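# Move the long box from desk to counter

## Task

Pick up the long cardboard box lying on the desk and set it down lying on the counter that stands behind the shelving. The whole box must rest on the counter with no part hanging past its edge, and it must stay there by itself after the robot lets go. The stacked cartons must not be moved. The robot must not topple or finish leaning over; either of those means failure.

## Robot and tools

ROBOT. A Rainbow Robotics RB-Y1: a wheeled base with two driven wheels and two rear casters, a folding torso (the lower part, the leg, bends at ankle, knee and hip), a head with a camera, and two 7-joint arms, each ending in a parallel gripper. The base is 0.66 m long and 0.58 m wide, and its front edge is 0.10 m ahead of the drive axle. When squatting, the bent leg can poke out beyond that front edge. Each arm is rated for 3 kg.

FRAMES. Base frame: origin on the floor halfway between the drive wheels, x ahead, y to the left, z up. The reported chest, left_hand and right_hand poses use this frame. chest is a spine point 0.08 m under the shoulders, its x along the chest's facing. A hand point sits between the finger pads; the fingers extend along the hand's -z and close along its x. Reported hand positions can be off, more so with the arm stretched out. Odometry is the base frame as it was when the scene began. base_odometry counts wheel rotation only, so wheel slip looks like motion; heading runs -3.142 to 3.142, positive is leftward.

execute_actions. Arguments: actions (a list holding one action or none) and cameras (a list drawn from head_camera, left_wrist_camera, right_wrist_camera, all; omitted, null or ["all"] gives all, [] gives none). An empty actions list only reports state and images. One action may contain:
- base: one relative move from where the base is now, never both: translate_m (metres, -3 to 3, positive forward) or rotate_rad (radians, -3.2 to 3.2, positive counter-clockwise seen from above). No sideways motion. A move needing over 8.667 s at its top speed is rejected.
- joints: a single object of absolute targets keyed by joint name, covering both arms, torso and head; radians, grippers in metres. Ranges: torso_squat_rad 0 to 1.2 (bigger lowers a level chest); torso_shift_rad -0.3 to 0.6 (positive pushes the hips ahead); torso_pitch_rad -0.2 to 1.4 (positive leans forward); torso_yaw_rad -1.5 to 1.5 (positive turns left). Per arm: shoulder_pitch -2.356 to 2.356 (0 hangs down, negative raises it forward); left_shoulder_roll 0 to 3.141 and right_shoulder_roll -3.141 to 0 (away from the body in each case); shoulder_yaw -2.094 to 2.094; elbow -2.617 to 0.01 (0 straight, negative bends); forearm_roll -3.141 to 3.141; wrist_pitch -1.57 to 1.919 (negative tips the hand forward); hand_roll -2.705 to 2.705; gripper_m 0 to 0.1 (pad gap). Yaw and roll signs are the same for both arms (positive is leftward / counter-clockwise from above). head_pan_rad -0.523 to 0.523 relative to the chest, positive left; head_tilt_rad -0.35 to 1.57, positive looks down. Joints count as reached within 0.02 (gripper 0.004).
- speeds: caps for this action only, translate_m 0.05 to 0.4 m/s, rotate_rad 0.1 to 1.509 rad/s; default is the top value.
- min_time_s: 0.1 to 8, a floor on how long each arm and head motion takes.
No action runs past 15 s. A bad key or value rejects the call with no motion. Unnamed joints may keep pushing toward earlier targets.
Torso combined limits (breaking one leaves commanded torso joints short with off_target): squat+shift <= 1.52; squat-shift+pitch <= 1.57; shift+0.5 pitch-0.4 squat <= 0.7; shift+0.3 pitch-0.5 squat <= 0.39.

Other tools: wait(seconds 0 to 10) lets the scene run without new commands and returns state and images. zoom_image(camera, region [x0, y0, x1, y1] in pixels from the top-left, at most 504x504) magnifies the newest full image of a camera. read_manual(section, default "licences") only gives licence text. finished_scene(scene) closes the current scene for good and reports success; call it only once the box sits stably on its own.

RESULTS. joint_positions, pose lines, base_odometry, Motor temperatures (one block per arm, joints in joint_positions order), and a pictures line naming the images in order. base_status and joint_status give each motion's outcome: done (for the base: wheels turned the full amount, slip or not); off_target (stopped short, may still push); contact_stop (torso or arm met firm resistance or too heavy a load); time_out; stopped_with_arm (torso halted because an arm hit); limit_stop_at_own_body (a self-collision guard acted before touching); limit_stop_at_motor_heat. A contact_stop, time_out or stopped_with_arm on one joint freezes its whole group (torso, left arm or right arm), which then holds where it is. "joint command not followed" with a "cause:" line means an arm's targets were blocked by the arm-collision check and may be retried later; grippers still act. on_its_own lists what was not commanded; "held at" is the held target. If a stop appears, remaining calls in that reply are skipped.

RECOVERY. After a stop, first pull the arms away in their own action, then the torso. Exception: if both hands hold one object and the torso stops on contact right at the start with nothing blocking, resend every arm joint (not grippers) at its current value, then repeat the torso command.

CAUTIONS. To grip, command an opening at least 0.005 m narrower than the object; off_target is then expected. The base does not stop on collision, and a bent leg hitting furniture can shove the robot backward unseen by odometry. Heavy weight far ahead of the wheels tips the robot with no safeguard. Never let the arms strike or squeeze each other, fingers included. Torque at a joint's load limit (shoulders 64.4, elbow 33.1, wrist joints 23 N m, load included) halts everything for 10 s. Motors warn from 65 °C and brake at 80 °C. The robot keeps its last command while you think. Avoid dropping, slamming or shoving objects hard, disturbing the stacked cartons, or leaving the box overhanging. Loose objects may occasionally get a small push.

Each tool is called after "Request:" by a JSON object that holds its "op" and its "data".

## Session

Request:
{"op": "execute_actions", "data": {"actions": []}}

Scene clock: 0.00 s.
Motor temperatures (°C, as the motors report them): left_arm=[39 34 32 38 39 45 35] | right_arm=[36 35 39 40 44 47 39]
base_odometry: x=+0.000 y=+0.000 heading=+0.000 (m, m, rad; odometry frame)
base_status: not commanded
joint_positions: torso_squat_rad=+0.350 torso_shift_rad=+0.000 torso_pitch_rad=+0.000 torso_yaw_rad=+0.000 left_shoulder_pitch_rad=-0.002 left_shoulder_roll_rad=+0.030 left_shoulder_yaw_rad=-0.043 left_elbow_rad=-0.126 left_forearm_roll_rad=+0.046 left_wrist_pitch_rad=+0.026 left_hand_roll_rad=-0.010 left_gripper_m=+0.100 right_shoulder_pitch_rad=-0.021 right_shoulder_roll_rad=-0.030 right_shoulder_yaw_rad=-0.017 right_elbow_rad=-0.285 right_forearm_roll_rad=-0.044 right_wrist_pitch_rad=+0.008 right_hand_roll_rad=-0.005 right_gripper_m=+0.100 head_pan_rad=-0.001 head_tilt_rad=+0.401
joint_status: not commanded
chest: x=-0.2281 y=+0.0002 z=+1.2475 quat_wxyz=(+1.000, +0.000, +0.000, +0.000) (m; base frame)
left_hand: x=-0.1712 y=+0.2407 z=+0.5646 quat_wxyz=(+0.999, +0.013, -0.051, -0.005) (m; base frame)
right_hand: x=-0.0772 y=-0.2439 z=+0.5785 quat_wxyz=(+0.989, -0.012, -0.148, -0.028) (m; base frame)
pictures: head_camera, left_wrist_camera, right_wrist_camera
Images, in order (width x height): head_camera 896x504, left_wrist_camera 644x364, right_wrist_camera 644x364.

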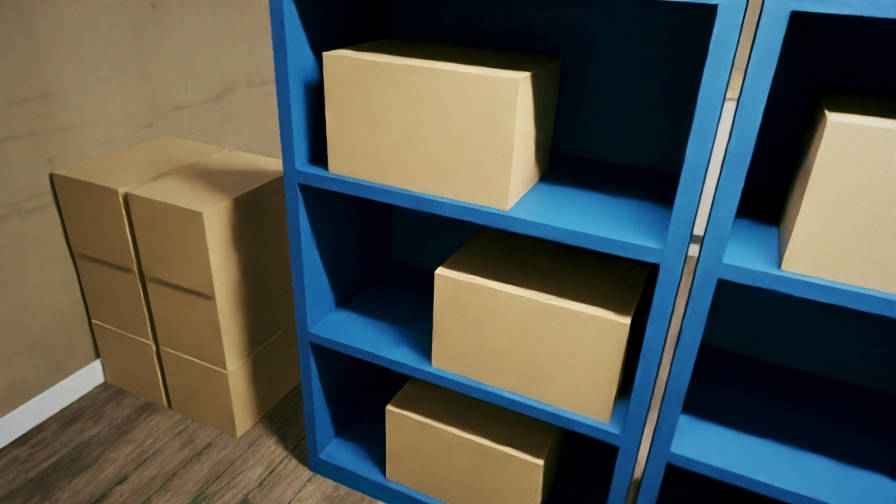

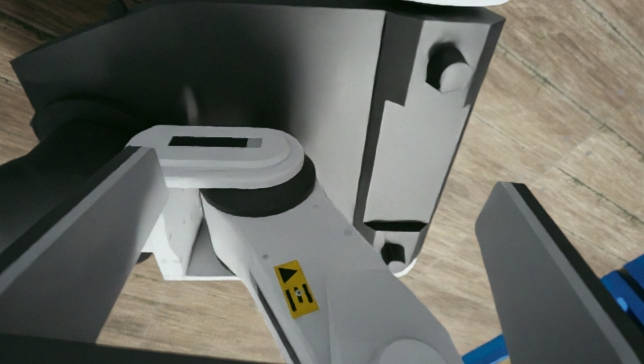

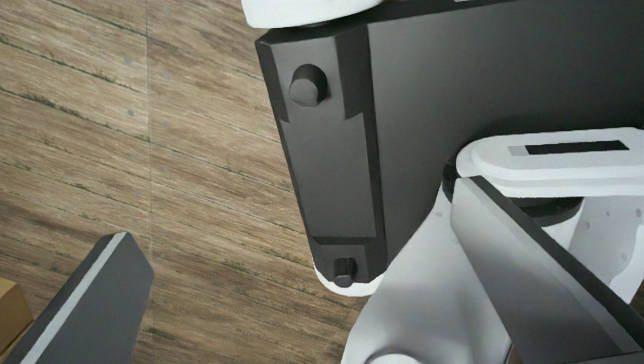

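Look around.

Request:
{"op": "execute_actions", "data": {"actions": [{"base":{"rotate_rad":-1.5},"joints":{"head_tilt_rad":0.25}}], "cameras": ["head_camera"]}}

Request:
{"op": "execute_actions", "data": {"actions": [{"base":{"rotate_rad":-1.5}}], "cameras": ["head_camera"]}}

Request:
{"op": "execute_actions", "data": {"actions": [{"base":{"rotate_rad":-1.5}}], "cameras": ["head_camera"]}}

Scene clock: 4.07 s.
Motor temperatures (°C, as the motors report them): left_arm=[39 34 32 38 39 45 35] | right_arm=[36 35 39 40 44 47 39]
base_odometry: x=+0.000 y=+0.000 heading=-1.499 (m, m, rad; odometry frame)
base_status: done
joint_positions: torso_squat_rad=+0.350 torso_shift_rad=+0.000 torso_pitch_rad=+0.000 torso_yaw_rad=+0.000 left_shoulder_pitch_rad=-0.002 left_shoulder_roll_rad=+0.030 left_shoulder_yaw_rad=-0.043 left_elbow_rad=-0.126 left_forearm_roll_rad=+0.046 left_wrist_pitch_rad=+0.026 left_hand_roll_rad=-0.010 left_gripper_m=+0.100 right_shoulder_pitch_rad=-0.021 right_shoulder_roll_rad=-0.030 right_shoulder_yaw_rad=-0.017 right_elbow_rad=-0.285 right_forearm_roll_rad=-0.044 right_wrist_pitch_rad=+0.008 right_hand_roll_rad=-0.005 right_gripper_m=+0.100 head_pan_rad=-0.001 head_tilt_rad=+0.250
joint_status: all done
chest: x=-0.2282 y=+0.0002 z=+1.2475 quat_wxyz=(+1.000, +0.000, +0.000, +0.000) (m; base frame)
left_hand: x=-0.1712 y=+0.2407 z=+0.5646 quat_wxyz=(+0.999, +0.013, -0.051, -0.005) (m; base frame)
right_hand: x=-0.0772 y=-0.2439 z=+0.5786 quat_wxyz=(+0.988, -0.012, -0.148, -0.028) (m; base frame)
pictures: head_camera
Images, in order (width x height): head_camera 896x504.

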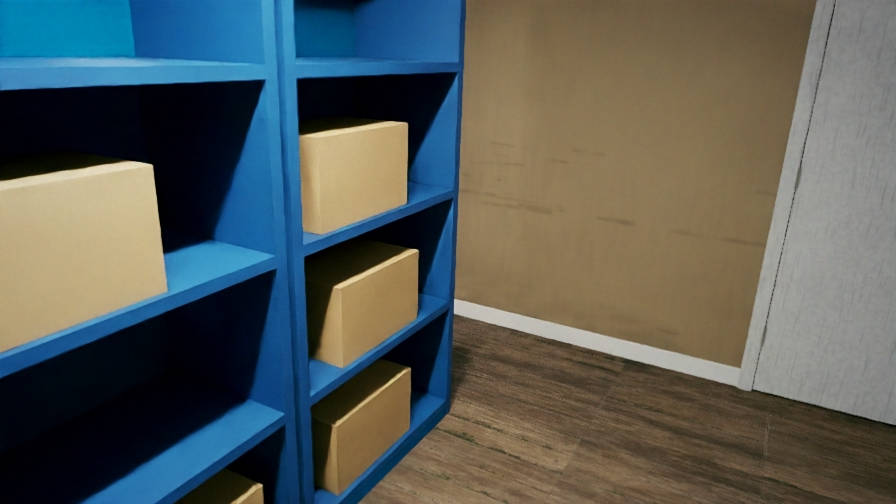

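Scene clock: 8.00 s.
Motor temperatures (°C, as the motors report them): left_arm=[39 34 32 38 39 45 35] | right_arm=[36 35 39 41 44 47 39]
base_odometry: x=+0.000 y=+0.000 heading=-2.999 (m, m, rad; odometry frame)
base_status: done
joint_positions: torso_squat_rad=+0.350 torso_shift_rad=+0.000 torso_pitch_rad=+0.000 torso_yaw_rad=+0.000 left_shoulder_pitch_rad=-0.002 left_shoulder_roll_rad=+0.030 left_shoulder_yaw_rad=-0.043 left_elbow_rad=-0.126 left_forearm_roll_rad=+0.046 left_wrist_pitch_rad=+0.026 left_hand_roll_rad=-0.010 left_gripper_m=+0.100 right_shoulder_pitch_rad=-0.021 right_shoulder_roll_rad=-0.030 right_shoulder_yaw_rad=-0.017 right_elbow_rad=-0.285 right_forearm_roll_rad=-0.044 right_wrist_pitch_rad=+0.008 right_hand_roll_rad=-0.005 right_gripper_m=+0.100 head_pan_rad=-0.001 head_tilt_rad=+0.250
joint_status: not commanded
chest: x=-0.2282 y=+0.0002 z=+1.2475 quat_wxyz=(+1.000, +0.000, +0.000, +0.000) (m; base frame)
left_hand: x=-0.1712 y=+0.2407 z=+0.5646 quat_wxyz=(+0.999, +0.013, -0.051, -0.005) (m; base frame)
right_hand: x=-0.0772 y=-0.2439 z=+0.5786 quat_wxyz=(+0.988, -0.012, -0.148, -0.028) (m; base frame)
pictures: head_camera
Images, in order (width x height): head_camera 896x504.

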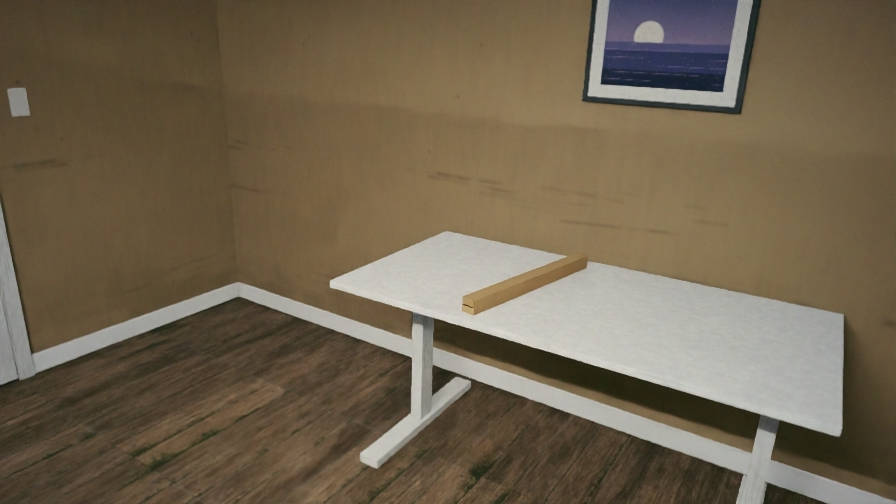

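Scene clock: 11.93 s.
Motor temperatures (°C, as the motors report them): left_arm=[39 34 32 38 39 45 35] | right_arm=[36 35 39 41 44 47 39]
base_odometry: x=+0.000 y=+0.000 heading=+1.785 (m, m, rad; odometry frame)
base_status: done
joint_positions: torso_squat_rad=+0.350 torso_shift_rad=+0.000 torso_pitch_rad=+0.000 torso_yaw_rad=+0.000 left_shoulder_pitch_rad=-0.002 left_shoulder_roll_rad=+0.030 left_shoulder_yaw_rad=-0.043 left_elbow_rad=-0.126 left_forearm_roll_rad=+0.046 left_wrist_pitch_rad=+0.026 left_hand_roll_rad=-0.010 left_gripper_m=+0.100 right_shoulder_pitch_rad=-0.021 right_shoulder_roll_rad=-0.030 right_shoulder_yaw_rad=-0.017 right_elbow_rad=-0.285 right_forearm_roll_rad=-0.044 right_wrist_pitch_rad=+0.008 right_hand_roll_rad=-0.005 right_gripper_m=+0.100 head_pan_rad=-0.001 head_tilt_rad=+0.250
joint_status: not commanded
chest: x=-0.2282 y=+0.0002 z=+1.2475 quat_wxyz=(+1.000, +0.000, +0.000, +0.000) (m; base frame)
left_hand: x=-0.1712 y=+0.2407 z=+0.5646 quat_wxyz=(+0.999, +0.013, -0.051, -0.005) (m; base frame)
right_hand: x=-0.0772 y=-0.2439 z=+0.5786 quat_wxyz=(+0.988, -0.012, -0.148, -0.028) (m; base frame)
pictures: head_camera
Images, in order (width x height): head_camera 896x504.

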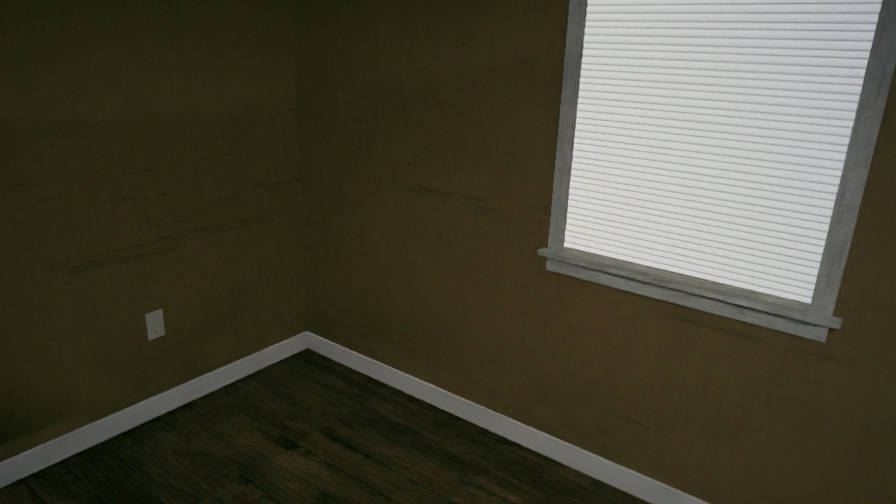

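Request:
{"op": "execute_actions", "data": {"actions": [{"base":{"rotate_rad":1.84}}], "cameras": []}}

Request:
{"op": "execute_actions", "data": {"actions": [{"base":{"translate_m":1.6},"joints":{"right_shoulder_pitch_rad":-0.9,"right_elbow_rad":-1.3,"right_wrist_pitch_rad":-0.94,"right_shoulder_roll_rad":-0.1,"left_elbow_rad":-0.3}}], "cameras": []}}

Request:
{"op": "execute_actions", "data": {"actions": [{"base":{"rotate_rad":-1.21},"joints":{"head_tilt_rad":0.6,"right_elbow_rad":-1.6,"right_wrist_pitch_rad":1.9,"right_shoulder_pitch_rad":-0.4}}]}}

Scene clock: 16.83 s.
Motor temperatures (°C, as the motors report them): left_arm=[39 34 32 38 39 45 35] | right_arm=[36 35 39 41 44 47 39]
base_odometry: x=+0.000 y=+0.000 heading=-2.659 (m, m, rad; odometry frame)
base_status: done
joint_positions: torso_squat_rad=+0.350 torso_shift_rad=+0.000 torso_pitch_rad=+0.000 torso_yaw_rad=+0.000 left_shoulder_pitch_rad=-0.002 left_shoulder_roll_rad=+0.030 left_shoulder_yaw_rad=-0.043 left_elbow_rad=-0.126 left_forearm_roll_rad=+0.046 left_wrist_pitch_rad=+0.026 left_hand_roll_rad=-0.010 left_gripper_m=+0.100 right_shoulder_pitch_rad=-0.021 right_shoulder_roll_rad=-0.030 right_shoulder_yaw_rad=-0.017 right_elbow_rad=-0.285 right_forearm_roll_rad=-0.044 right_wrist_pitch_rad=+0.008 right_hand_roll_rad=-0.005 right_gripper_m=+0.100 head_pan_rad=-0.001 head_tilt_rad=+0.250
joint_status: not commanded
chest: x=-0.2282 y=+0.0001 z=+1.2475 quat_wxyz=(+1.000, +0.000, +0.000, +0.000) (m; base frame)
left_hand: x=-0.1712 y=+0.2407 z=+0.5646 quat_wxyz=(+0.999, +0.013, -0.051, -0.005) (m; base frame)
right_hand: x=-0.0772 y=-0.2439 z=+0.5785 quat_wxyz=(+0.988, -0.012, -0.148, -0.028) (m; base frame)
pictures: none
No camera images: the call's "cameras" was empty. Leave "cameras" out to get every camera's image.

Scene clock: 22.40 s.
Motor temperatures (°C, as the motors report them): left_arm=[39 34 32 38 39 45 35] | right_arm=[36 35 39 41 44 47 39]
base_odometry: x=-1.416 y=-0.744 heading=-2.658 (m, m, rad; odometry frame)
base_status: done
joint_positions: torso_squat_rad=+0.350 torso_shift_rad=+0.000 torso_pitch_rad=+0.000 torso_yaw_rad=+0.000 left_shoulder_pitch_rad=-0.002 left_shoulder_roll_rad=+0.030 left_shoulder_yaw_rad=-0.043 left_elbow_rad=-0.300 left_forearm_roll_rad=+0.046 left_wrist_pitch_rad=+0.026 left_hand_roll_rad=-0.010 left_gripper_m=+0.100 right_shoulder_pitch_rad=-0.900 right_shoulder_roll_rad=-0.100 right_shoulder_yaw_rad=-0.017 right_elbow_rad=-1.300 right_forearm_roll_rad=-0.044 right_wrist_pitch_rad=-0.940 right_hand_roll_rad=-0.005 right_gripper_m=+0.100 head_pan_rad=-0.001 head_tilt_rad=+0.250
joint_status: all done
chest: x=-0.2281 y=+0.0002 z=+1.2475 quat_wxyz=(+1.000, +0.000, +0.000, +0.000) (m; base frame)
left_hand: x=-0.0873 y=+0.2367 z=+0.5762 quat_wxyz=(+0.990, +0.009, -0.137, -0.006) (m; base frame)
right_hand: x=+0.2304 y=-0.1087 z=+1.5112 quat_wxyz=(+0.021, +0.106, -0.992, +0.072) (m; base frame)
pictures: none
No camera images: the call's "cameras" was empty. Leave "cameras" out to get every camera's image.

Scene clock: 25.83 s.
Motor temperatures (°C, as the motors report them): left_arm=[39 34 32 38 39 45 35] | right_arm=[36 35 39 41 44 47 39]
base_odometry: x=-1.416 y=-0.744 heading=+2.416 (m, m, rad; odometry frame)
base_status: done
joint_positions: torso_squat_rad=+0.350 torso_shift_rad=+0.000 torso_pitch_rad=+0.000 torso_yaw_rad=+0.000 left_shoulder_pitch_rad=-0.002 left_shoulder_roll_rad=+0.030 left_shoulder_yaw_rad=-0.043 left_elbow_rad=-0.300 left_forearm_roll_rad=+0.046 left_wrist_pitch_rad=+0.026 left_hand_roll_rad=-0.010 left_gripper_m=+0.100 right_shoulder_pitch_rad=-0.400 right_shoulder_roll_rad=-0.100 right_shoulder_yaw_rad=-0.017 right_elbow_rad=-1.600 right_forearm_roll_rad=-0.044 right_wrist_pitch_rad=+1.900 right_hand_roll_rad=-0.005 right_gripper_m=+0.100 head_pan_rad=-0.001 head_tilt_rad=+0.600
joint_status: all done
chest: x=-0.2282 y=+0.0002 z=+1.2475 quat_wxyz=(+1.000, +0.000, +0.000, +0.000) (m; base frame)
left_hand: x=-0.0873 y=+0.2367 z=+0.5763 quat_wxyz=(+0.990, +0.009, -0.137, -0.006) (m; base frame)
right_hand: x=+0.1697 y=-0.2231 z=+0.9275 quat_wxyz=(+0.997, -0.034, -0.040, +0.048) (m; base frame)
pictures: head_camera, left_wrist_camera, right_wrist_camera
Images, in order (width x height): head_camera 896x504, left_wrist_camera 644x364, right_wrist_camera 644x364.

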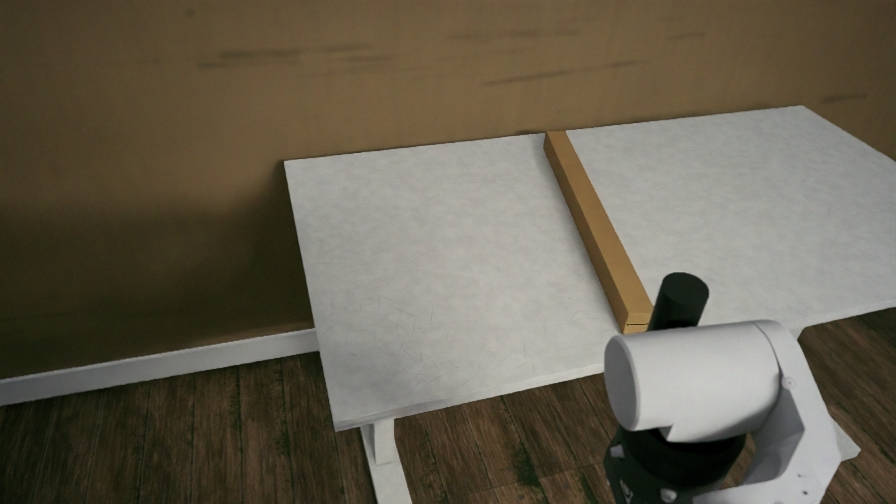

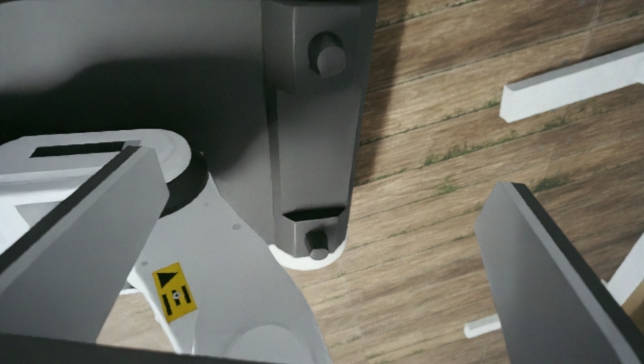

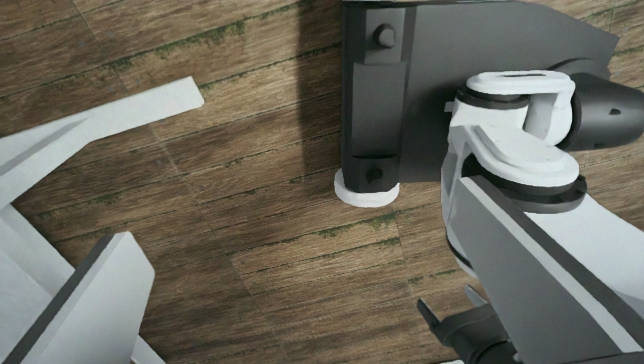

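Request:
{"op": "execute_actions", "data": {"actions": [{"joints":{"torso_shift_rad":0.4,"torso_yaw_rad":-0.45,"right_shoulder_pitch_rad":-0.85,"right_shoulder_roll_rad":-0.2,"right_elbow_rad":-0.85,"right_wrist_pitch_rad":1.65,"right_hand_roll_rad":-1.12,"head_tilt_rad":0.8,"head_pan_rad":0.2}}]}}

Scene clock: 29.77 s.
Motor temperatures (°C, as the motors report them): left_arm=[39 34 32 38 39 45 35] | right_arm=[37 35 39 41 44 47 39]
base_odometry: x=-1.416 y=-0.744 heading=+2.416 (m, m, rad; odometry frame)
base_status: not commanded
joint_positions: torso_squat_rad=+0.350 torso_shift_rad=+0.400 torso_pitch_rad=+0.000 torso_yaw_rad=-0.450 left_shoulder_pitch_rad=-0.002 left_shoulder_roll_rad=+0.030 left_shoulder_yaw_rad=-0.043 left_elbow_rad=-0.300 left_forearm_roll_rad=+0.046 left_wrist_pitch_rad=+0.026 left_hand_roll_rad=-0.010 left_gripper_m=+0.100 right_shoulder_pitch_rad=-0.850 right_shoulder_roll_rad=-0.200 right_shoulder_yaw_rad=-0.017 right_elbow_rad=-0.850 right_forearm_roll_rad=-0.044 right_wrist_pitch_rad=+1.650 right_hand_roll_rad=-1.120 right_gripper_m=+0.100 head_pan_rad=+0.200 head_tilt_rad=+0.800
joint_status: all done
chest: x=+0.0282 y=+0.0001 z=+1.1956 quat_wxyz=(+0.975, +0.000, +0.000, -0.223) (m; base frame)
left_hand: x=+0.2577 y=+0.1518 z=+0.5243 quat_wxyz=(+0.964, -0.022, -0.136, -0.227) (m; base frame)
right_hand: x=+0.3598 y=-0.4418 z=+0.8823 quat_wxyz=(+0.742, -0.085, -0.044, -0.664) (m; base frame)
pictures: head_camera, left_wrist_camera, right_wrist_camera
Images, in order (width x height): head_camera 896x504, left_wrist_camera 644x364, right_wrist_camera 644x364.

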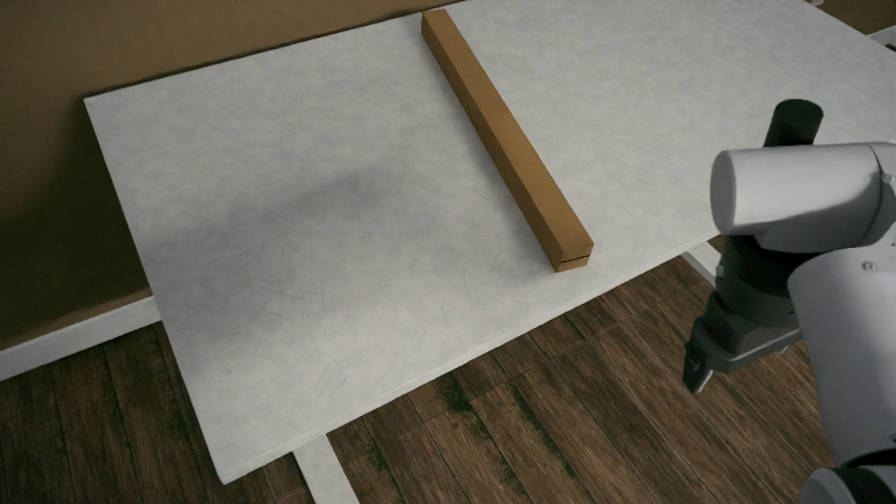

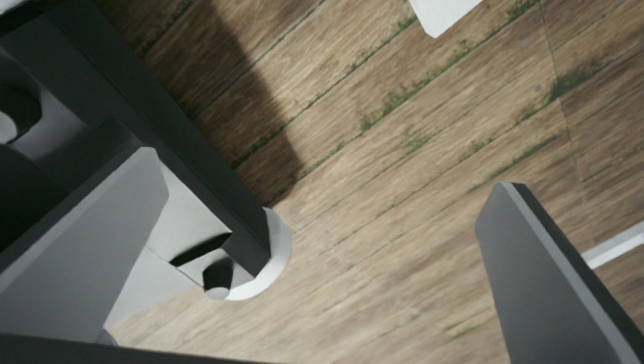

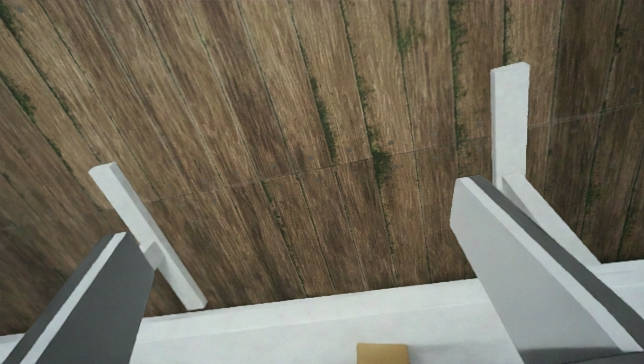

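Request:
{"op": "execute_actions", "data": {"actions": [{"joints":{"left_shoulder_pitch_rad":0.6,"left_elbow_rad":-0.05}}], "cameras": []}}

Request:
{"op": "execute_actions", "data": {"actions": [{"base":{"translate_m":0.36}}]}}

Scene clock: 31.27 s.
Motor temperatures (°C, as the motors report them): left_arm=[39 34 32 38 39 45 35] | right_arm=[37 35 39 41 44 47 39]
base_odometry: x=-1.416 y=-0.744 heading=+2.416 (m, m, rad; odometry frame)
base_status: not commanded
joint_positions: torso_squat_rad=+0.350 torso_shift_rad=+0.400 torso_pitch_rad=+0.000 torso_yaw_rad=-0.450 left_shoulder_pitch_rad=+0.600 left_shoulder_roll_rad=+0.030 left_shoulder_yaw_rad=-0.043 left_elbow_rad=-0.050 left_forearm_roll_rad=+0.046 left_wrist_pitch_rad=+0.026 left_hand_roll_rad=-0.010 left_gripper_m=+0.100 right_shoulder_pitch_rad=-0.850 right_shoulder_roll_rad=-0.200 right_shoulder_yaw_rad=-0.017 right_elbow_rad=-0.850 right_forearm_roll_rad=-0.044 right_wrist_pitch_rad=+1.650 right_hand_roll_rad=-1.120 right_gripper_m=+0.100 head_pan_rad=+0.200 head_tilt_rad=+0.800
joint_status: all done
chest: x=+0.0281 y=+0.0001 z=+1.1956 quat_wxyz=(+0.975, +0.000, +0.000, -0.223) (m; base frame)
left_hand: x=-0.2394 y=+0.3540 z=+0.6218 quat_wxyz=(+0.955, +0.073, +0.258, -0.123) (m; base frame)
right_hand: x=+0.3597 y=-0.4419 z=+0.8823 quat_wxyz=(+0.741, -0.085, -0.045, -0.664) (m; base frame)
pictures: none
No camera images: the call's "cameras" was empty. Leave "cameras" out to get every camera's image.

Scene clock: 33.60 s.
Motor temperatures (°C, as the motors report them): left_arm=[39 34 32 38 39 45 35] | right_arm=[37 35 39 41 44 47 39]
base_odometry: x=-1.685 y=-0.505 heading=+2.416 (m, m, rad; odometry frame)
base_status: done
joint_positions: torso_squat_rad=+0.350 torso_shift_rad=+0.398 torso_pitch_rad=-0.002 torso_yaw_rad=-0.450 left_shoulder_pitch_rad=+0.600 left_shoulder_roll_rad=+0.030 left_shoulder_yaw_rad=-0.043 left_elbow_rad=-0.050 left_forearm_roll_rad=+0.046 left_wrist_pitch_rad=+0.026 left_hand_roll_rad=-0.010 left_gripper_m=+0.100 right_shoulder_pitch_rad=-0.850 right_shoulder_roll_rad=-0.200 right_shoulder_yaw_rad=-0.017 right_elbow_rad=-0.850 right_forearm_roll_rad=-0.044 right_wrist_pitch_rad=+1.650 right_hand_roll_rad=-1.120 right_gripper_m=+0.100 head_pan_rad=+0.200 head_tilt_rad=+0.800
joint_status: not commanded
chest: x=+0.0265 y=-0.0002 z=+1.1959 quat_wxyz=(+0.975, +0.000, -0.001, -0.223) (m; base frame)
left_hand: x=-0.2397 y=+0.3538 z=+0.6217 quat_wxyz=(+0.956, +0.073, +0.257, -0.123) (m; base frame)
right_hand: x=+0.3588 y=-0.4421 z=+0.8832 quat_wxyz=(+0.741, -0.085, -0.045, -0.664) (m; base frame)
pictures: head_camera, left_wrist_camera, right_wrist_camera
Images, in order (width x height): head_camera 896x504, left_wrist_camera 644x364, right_wrist_camera 644x364.

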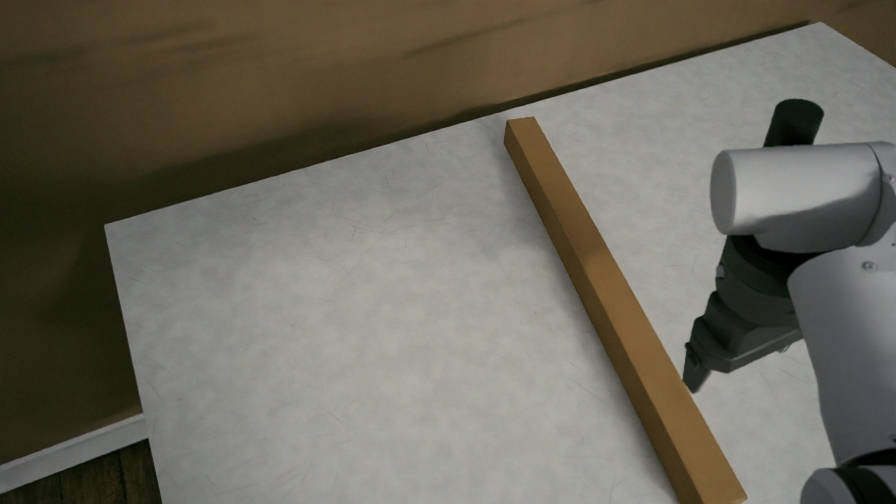

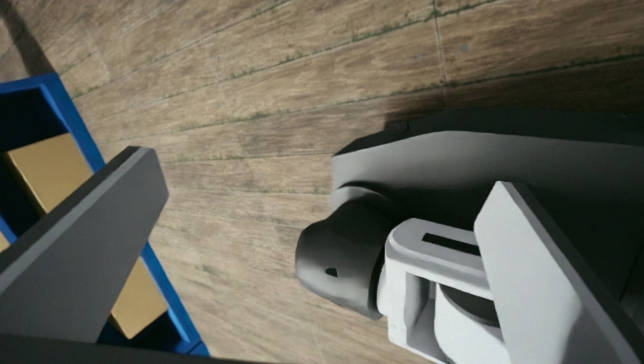

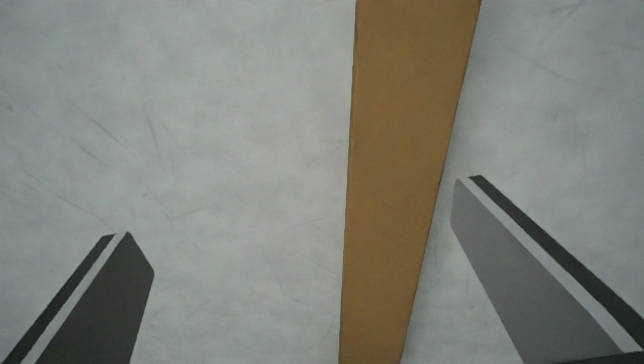

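Request:
{"op": "execute_actions", "data": {"actions": [{"joints":{"right_forearm_roll_rad":0.145,"torso_yaw_rad":-0.48}}], "cameras": ["right_wrist_camera"]}}

Scene clock: 34.40 s.
Motor temperatures (°C, as the motors report them): left_arm=[39 34 32 38 39 45 35] | right_arm=[37 35 39 41 44 47 39]
base_odometry: x=-1.685 y=-0.505 heading=+2.416 (m, m, rad; odometry frame)
base_status: not commanded
joint_positions: torso_squat_rad=+0.350 torso_shift_rad=+0.398 torso_pitch_rad=-0.002 torso_yaw_rad=-0.480 left_shoulder_pitch_rad=+0.600 left_shoulder_roll_rad=+0.030 left_shoulder_yaw_rad=-0.043 left_elbow_rad=-0.050 left_forearm_roll_rad=+0.046 left_wrist_pitch_rad=+0.026 left_hand_roll_rad=-0.010 left_gripper_m=+0.100 right_shoulder_pitch_rad=-0.850 right_shoulder_roll_rad=-0.200 right_shoulder_yaw_rad=-0.017 right_elbow_rad=-0.850 right_forearm_roll_rad=+0.145 right_wrist_pitch_rad=+1.650 right_hand_roll_rad=-1.120 right_gripper_m=+0.100 head_pan_rad=+0.200 head_tilt_rad=+0.800
joint_status: all done
chest: x=+0.0265 y=-0.0002 z=+1.1959 quat_wxyz=(+0.971, +0.000, -0.001, -0.238) (m; base frame)
left_hand: x=-0.2289 y=+0.3617 z=+0.6217 quat_wxyz=(+0.954, +0.077, +0.256, -0.137) (m; base frame)
right_hand: x=+0.3299 y=-0.4905 z=+0.8954 quat_wxyz=(+0.716, -0.172, -0.079, -0.672) (m; base frame)
pictures: right_wrist_camera
Images, in order (width x height): right_wrist_camera 644x364.

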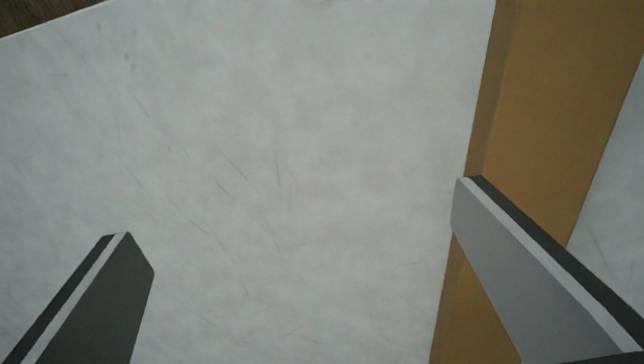

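Wrong sign.

Request:
{"op": "execute_actions", "data": {"actions": [{"joints":{"right_forearm_roll_rad":-0.235,"torso_yaw_rad":-0.48,"right_hand_roll_rad":-1.07}}], "cameras": ["right_wrist_camera"]}}

Scene clock: 35.30 s.
Motor temperatures (°C, as the motors report them): left_arm=[39 34 32 38 39 45 35] | right_arm=[37 35 39 41 44 47 39]
base_odometry: x=-1.685 y=-0.505 heading=+2.416 (m, m, rad; odometry frame)
base_status: not commanded
joint_positions: torso_squat_rad=+0.350 torso_shift_rad=+0.398 torso_pitch_rad=-0.002 torso_yaw_rad=-0.480 left_shoulder_pitch_rad=+0.600 left_shoulder_roll_rad=+0.030 left_shoulder_yaw_rad=-0.043 left_elbow_rad=-0.050 left_forearm_roll_rad=+0.046 left_wrist_pitch_rad=+0.026 left_hand_roll_rad=-0.010 left_gripper_m=+0.100 right_shoulder_pitch_rad=-0.850 right_shoulder_roll_rad=-0.200 right_shoulder_yaw_rad=-0.017 right_elbow_rad=-0.850 right_forearm_roll_rad=-0.235 right_wrist_pitch_rad=+1.650 right_hand_roll_rad=-1.070 right_gripper_m=+0.100 head_pan_rad=+0.200 head_tilt_rad=+0.800
joint_status: all done
chest: x=+0.0265 y=-0.0002 z=+1.1959 quat_wxyz=(+0.971, +0.000, -0.001, -0.238) (m; base frame)
left_hand: x=-0.2289 y=+0.3617 z=+0.6217 quat_wxyz=(+0.954, +0.077, +0.256, -0.137) (m; base frame)
right_hand: x=+0.3609 y=-0.4112 z=+0.8790 quat_wxyz=(+0.757, +0.003, -0.008, -0.653) (m; base frame)
pictures: right_wrist_camera
Images, in order (width x height): right_wrist_camera 644x364.

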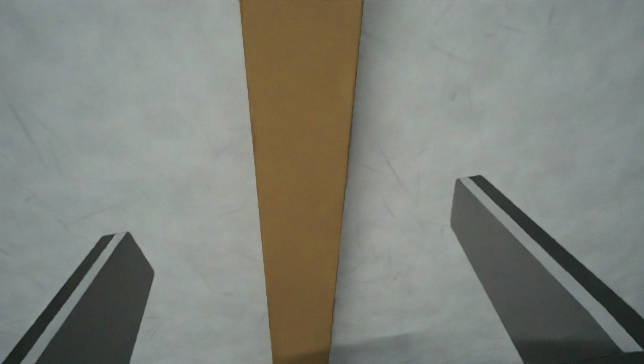

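Request:
{"op": "execute_actions", "data": {"actions": [{"joints":{"torso_squat_rad":0.67}}]}}

Scene clock: 36.07 s.
Motor temperatures (°C, as the motors report them): left_arm=[39 34 32 38 39 45 35] | right_arm=[37 35 39 41 44 47 39]
base_odometry: x=-1.685 y=-0.505 heading=+2.416 (m, m, rad; odometry frame)
base_status: not commanded
joint_positions: torso_squat_rad=+0.361 torso_shift_rad=+0.396 torso_pitch_rad=-0.005 torso_yaw_rad=-0.480 left_shoulder_pitch_rad=+0.600 left_shoulder_roll_rad=+0.030 left_shoulder_yaw_rad=-0.043 left_elbow_rad=-0.050 left_forearm_roll_rad=+0.046 left_wrist_pitch_rad=+0.026 left_hand_roll_rad=-0.010 left_gripper_m=+0.100 right_shoulder_pitch_rad=-0.850 right_shoulder_roll_rad=-0.200 right_shoulder_yaw_rad=-0.017 right_elbow_rad=-0.850 right_forearm_roll_rad=-0.235 right_wrist_pitch_rad=+1.650 right_hand_roll_rad=-1.070 right_gripper_m=+0.100 head_pan_rad=+0.200 head_tilt_rad=+0.800
joint_status: torso_squat_rad contact_stop (moved +0.010 of +0.320)
on_its_own: torso_squat_rad is held at +0.360, not at your +0.670, since a contact_stop
chest: x=+0.0228 y=-0.0001 z=+1.1943 quat_wxyz=(+0.971, +0.001, -0.002, -0.238) (m; base frame)
left_hand: x=-0.2307 y=+0.3617 z=+0.6192 quat_wxyz=(+0.954, +0.077, +0.255, -0.137) (m; base frame)
right_hand: x=+0.3582 y=-0.4111 z=+0.8785 quat_wxyz=(+0.757, +0.004, -0.010, -0.653) (m; base frame)
pictures: head_camera, left_wrist_camera, right_wrist_camera
Images, in order (width x height): head_camera 896x504, left_wrist_camera 644x364, right_wrist_camera 644x364.

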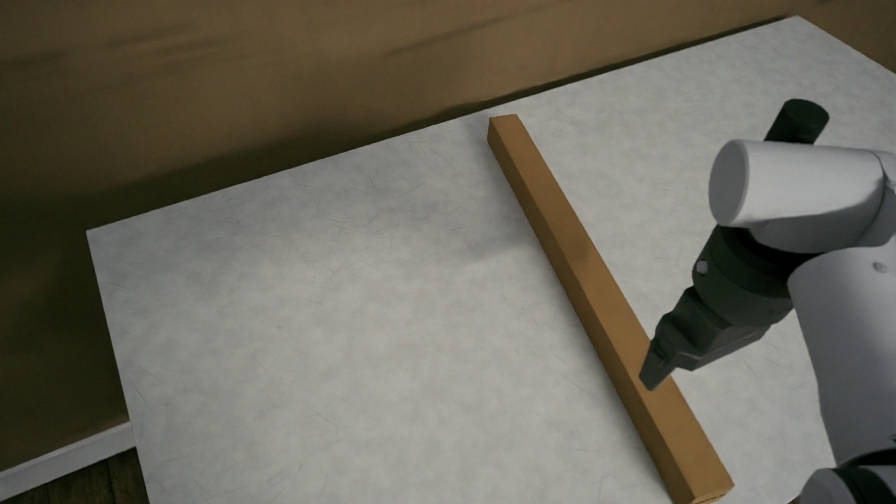

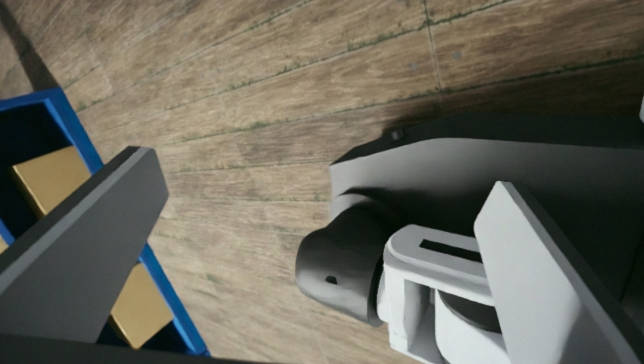

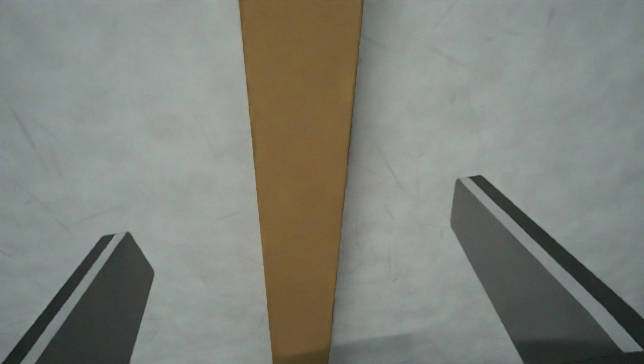

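Request:
{"op": "execute_actions", "data": {"actions": [{"base":{"translate_m":-0.1}}], "cameras": []}}

Request:
{"op": "execute_actions", "data": {"actions": [{"joints":{"torso_squat_rad":0.67}}]}}

Scene clock: 37.70 s.
Motor temperatures (°C, as the motors report them): left_arm=[39 34 32 38 39 45 35] | right_arm=[37 35 39 41 44 47 39]
base_odometry: x=-1.610 y=-0.572 heading=+2.417 (m, m, rad; odometry frame)
base_status: done
joint_positions: torso_squat_rad=+0.360 torso_shift_rad=+0.397 torso_pitch_rad=-0.003 torso_yaw_rad=-0.480 left_shoulder_pitch_rad=+0.600 left_shoulder_roll_rad=+0.030 left_shoulder_yaw_rad=-0.043 left_elbow_rad=-0.050 left_forearm_roll_rad=+0.046 left_wrist_pitch_rad=+0.026 left_hand_roll_rad=-0.010 left_gripper_m=+0.100 right_shoulder_pitch_rad=-0.850 right_shoulder_roll_rad=-0.200 right_shoulder_yaw_rad=-0.017 right_elbow_rad=-0.850 right_forearm_roll_rad=-0.235 right_wrist_pitch_rad=+1.650 right_hand_roll_rad=-1.070 right_gripper_m=+0.100 head_pan_rad=+0.200 head_tilt_rad=+0.800
joint_status: not commanded
on_its_own: torso_squat_rad is held at +0.360, not at your +0.670, since a contact_stop
chest: x=+0.0241 y=+0.0001 z=+1.1941 quat_wxyz=(+0.971, +0.000, -0.002, -0.238) (m; base frame)
left_hand: x=-0.2303 y=+0.3618 z=+0.6192 quat_wxyz=(+0.954, +0.077, +0.255, -0.137) (m; base frame)
right_hand: x=+0.3590 y=-0.4110 z=+0.8778 quat_wxyz=(+0.757, +0.003, -0.009, -0.653) (m; base frame)
pictures: none
No camera images: the call's "cameras" was empty. Leave "cameras" out to get every camera's image.

Scene clock: 39.57 s.
Motor temperatures (°C, as the motors report them): left_arm=[39 34 32 38 39 45 35] | right_arm=[37 35 39 41 44 47 39]
base_odometry: x=-1.610 y=-0.572 heading=+2.417 (m, m, rad; odometry frame)
base_status: not commanded
joint_positions: torso_squat_rad=+0.670 torso_shift_rad=+0.397 torso_pitch_rad=-0.004 torso_yaw_rad=-0.480 left_shoulder_pitch_rad=+0.600 left_shoulder_roll_rad=+0.030 left_shoulder_yaw_rad=-0.043 left_elbow_rad=-0.050 left_forearm_roll_rad=+0.046 left_wrist_pitch_rad=+0.026 left_hand_roll_rad=-0.010 left_gripper_m=+0.100 right_shoulder_pitch_rad=-0.850 right_shoulder_roll_rad=-0.200 right_shoulder_yaw_rad=-0.017 right_elbow_rad=-0.850 right_forearm_roll_rad=-0.235 right_wrist_pitch_rad=+1.650 right_hand_roll_rad=-1.070 right_gripper_m=+0.100 head_pan_rad=+0.200 head_tilt_rad=+0.800
joint_status: all done
chest: x=-0.0171 y=+0.0001 z=+1.0960 quat_wxyz=(+0.971, +0.000, -0.002, -0.238) (m; base frame)
left_hand: x=-0.2714 y=+0.3618 z=+0.5211 quat_wxyz=(+0.954, +0.077, +0.255, -0.137) (m; base frame)
right_hand: x=+0.3178 y=-0.4110 z=+0.7798 quat_wxyz=(+0.757, +0.003, -0.009, -0.653) (m; base frame)
pictures: head_camera, left_wrist_camera, right_wrist_camera
Images, in order (width x height): head_camera 896x504, left_wrist_camera 644x364, right_wrist_camera 644x364.

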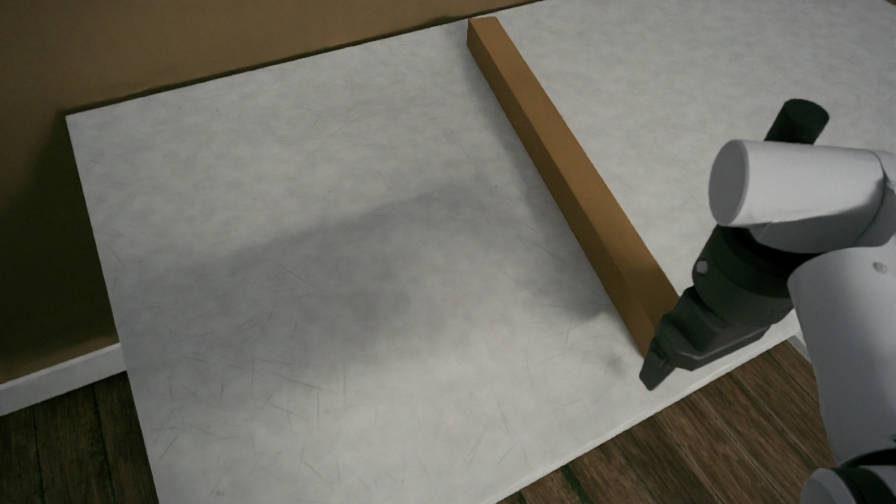

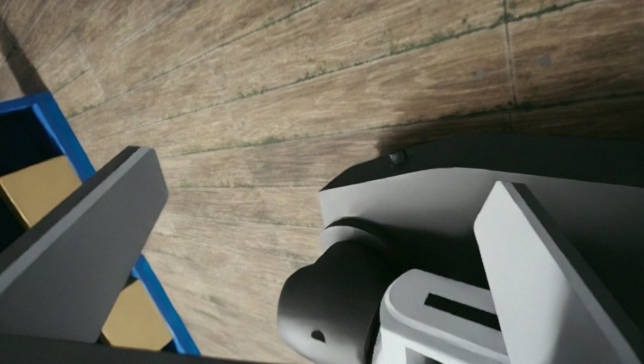

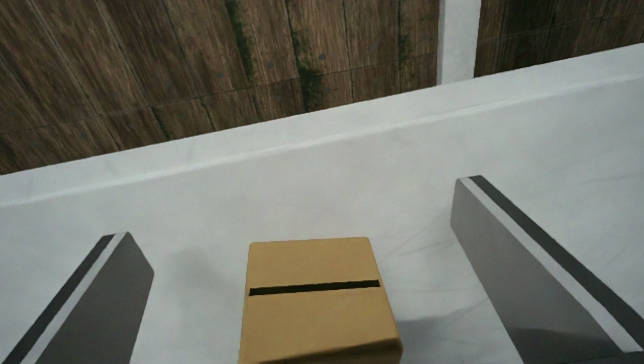

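Request:
{"op": "execute_actions", "data": {"actions": [{"base":{"translate_m":0.07}}], "cameras": []}}

Request:
{"op": "execute_actions", "data": {"actions": [{"joints":{"right_gripper_m":0.03}}]}}

Scene clock: 40.80 s.
Motor temperatures (°C, as the motors report them): left_arm=[39 35 32 38 39 45 35] | right_arm=[37 35 39 41 44 47 39]
base_odometry: x=-1.662 y=-0.525 heading=+2.416 (m, m, rad; odometry frame)
base_status: done
joint_positions: torso_squat_rad=+0.670 torso_shift_rad=+0.397 torso_pitch_rad=-0.003 torso_yaw_rad=-0.480 left_shoulder_pitch_rad=+0.600 left_shoulder_roll_rad=+0.030 left_shoulder_yaw_rad=-0.043 left_elbow_rad=-0.050 left_forearm_roll_rad=+0.046 left_wrist_pitch_rad=+0.026 left_hand_roll_rad=-0.010 left_gripper_m=+0.100 right_shoulder_pitch_rad=-0.850 right_shoulder_roll_rad=-0.200 right_shoulder_yaw_rad=-0.017 right_elbow_rad=-0.850 right_forearm_roll_rad=-0.235 right_wrist_pitch_rad=+1.650 right_hand_roll_rad=-1.070 right_gripper_m=+0.100 head_pan_rad=+0.200 head_tilt_rad=+0.800
joint_status: not commanded
chest: x=-0.0169 y=+0.0001 z=+1.0960 quat_wxyz=(+0.971, +0.000, -0.002, -0.238) (m; base frame)
left_hand: x=-0.2714 y=+0.3617 z=+0.5211 quat_wxyz=(+0.954, +0.077, +0.255, -0.137) (m; base frame)
right_hand: x=+0.3179 y=-0.4110 z=+0.7797 quat_wxyz=(+0.757, +0.003, -0.009, -0.653) (m; base frame)
pictures: none
No camera images: the call's "cameras" was empty. Leave "cameras" out to get every camera's image.

Scene clock: 42.00 s.
Motor temperatures (°C, as the motors report them): left_arm=[39 35 32 38 39 45 35] | right_arm=[37 35 39 41 44 47 39]
base_odometry: x=-1.662 y=-0.525 heading=+2.416 (m, m, rad; odometry frame)
base_status: not commanded
joint_positions: torso_squat_rad=+0.670 torso_shift_rad=+0.397 torso_pitch_rad=-0.003 torso_yaw_rad=-0.480 left_shoulder_pitch_rad=+0.600 left_shoulder_roll_rad=+0.030 left_shoulder_yaw_rad=-0.043 left_elbow_rad=-0.050 left_forearm_roll_rad=+0.046 left_wrist_pitch_rad=+0.026 left_hand_roll_rad=-0.010 left_gripper_m=+0.100 right_shoulder_pitch_rad=-0.850 right_shoulder_roll_rad=-0.200 right_shoulder_yaw_rad=-0.017 right_elbow_rad=-0.850 right_forearm_roll_rad=-0.235 right_wrist_pitch_rad=+1.650 right_hand_roll_rad=-1.070 right_gripper_m=+0.053 head_pan_rad=+0.200 head_tilt_rad=+0.800
joint_status: right_gripper_m off_target (ended at +0.053, target +0.030)
chest: x=-0.0169 y=+0.0001 z=+1.0960 quat_wxyz=(+0.971, +0.000, -0.002, -0.238) (m; base frame)
left_hand: x=-0.2714 y=+0.3617 z=+0.5211 quat_wxyz=(+0.954, +0.077, +0.255, -0.137) (m; base frame)
right_hand: x=+0.3179 y=-0.4110 z=+0.7797 quat_wxyz=(+0.757, +0.003, -0.009, -0.653) (m; base frame)
pictures: head_camera, left_wrist_camera, right_wrist_camera
Images, in order (width x height): head_camera 896x504, left_wrist_camera 644x364, right_wrist_camera 644x364.

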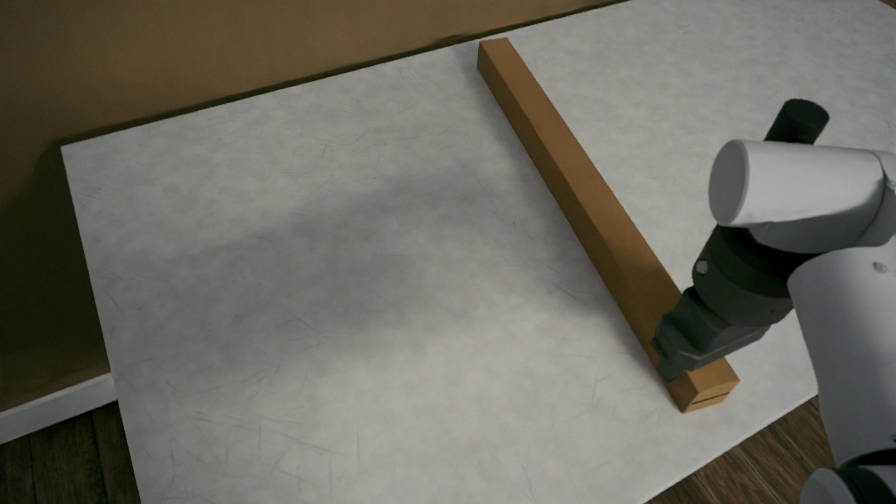

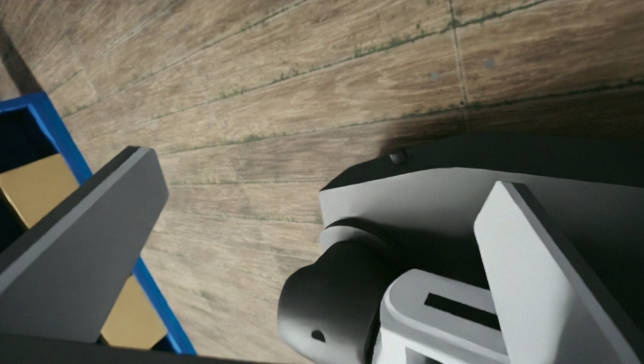

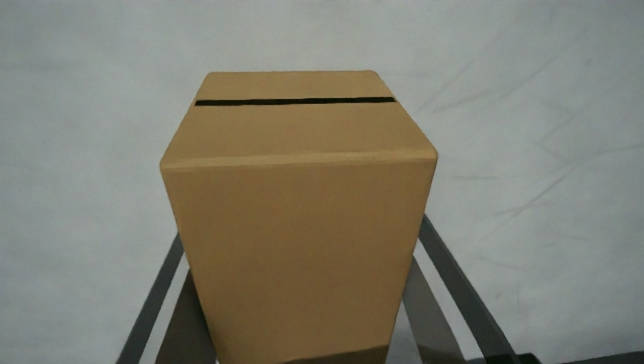

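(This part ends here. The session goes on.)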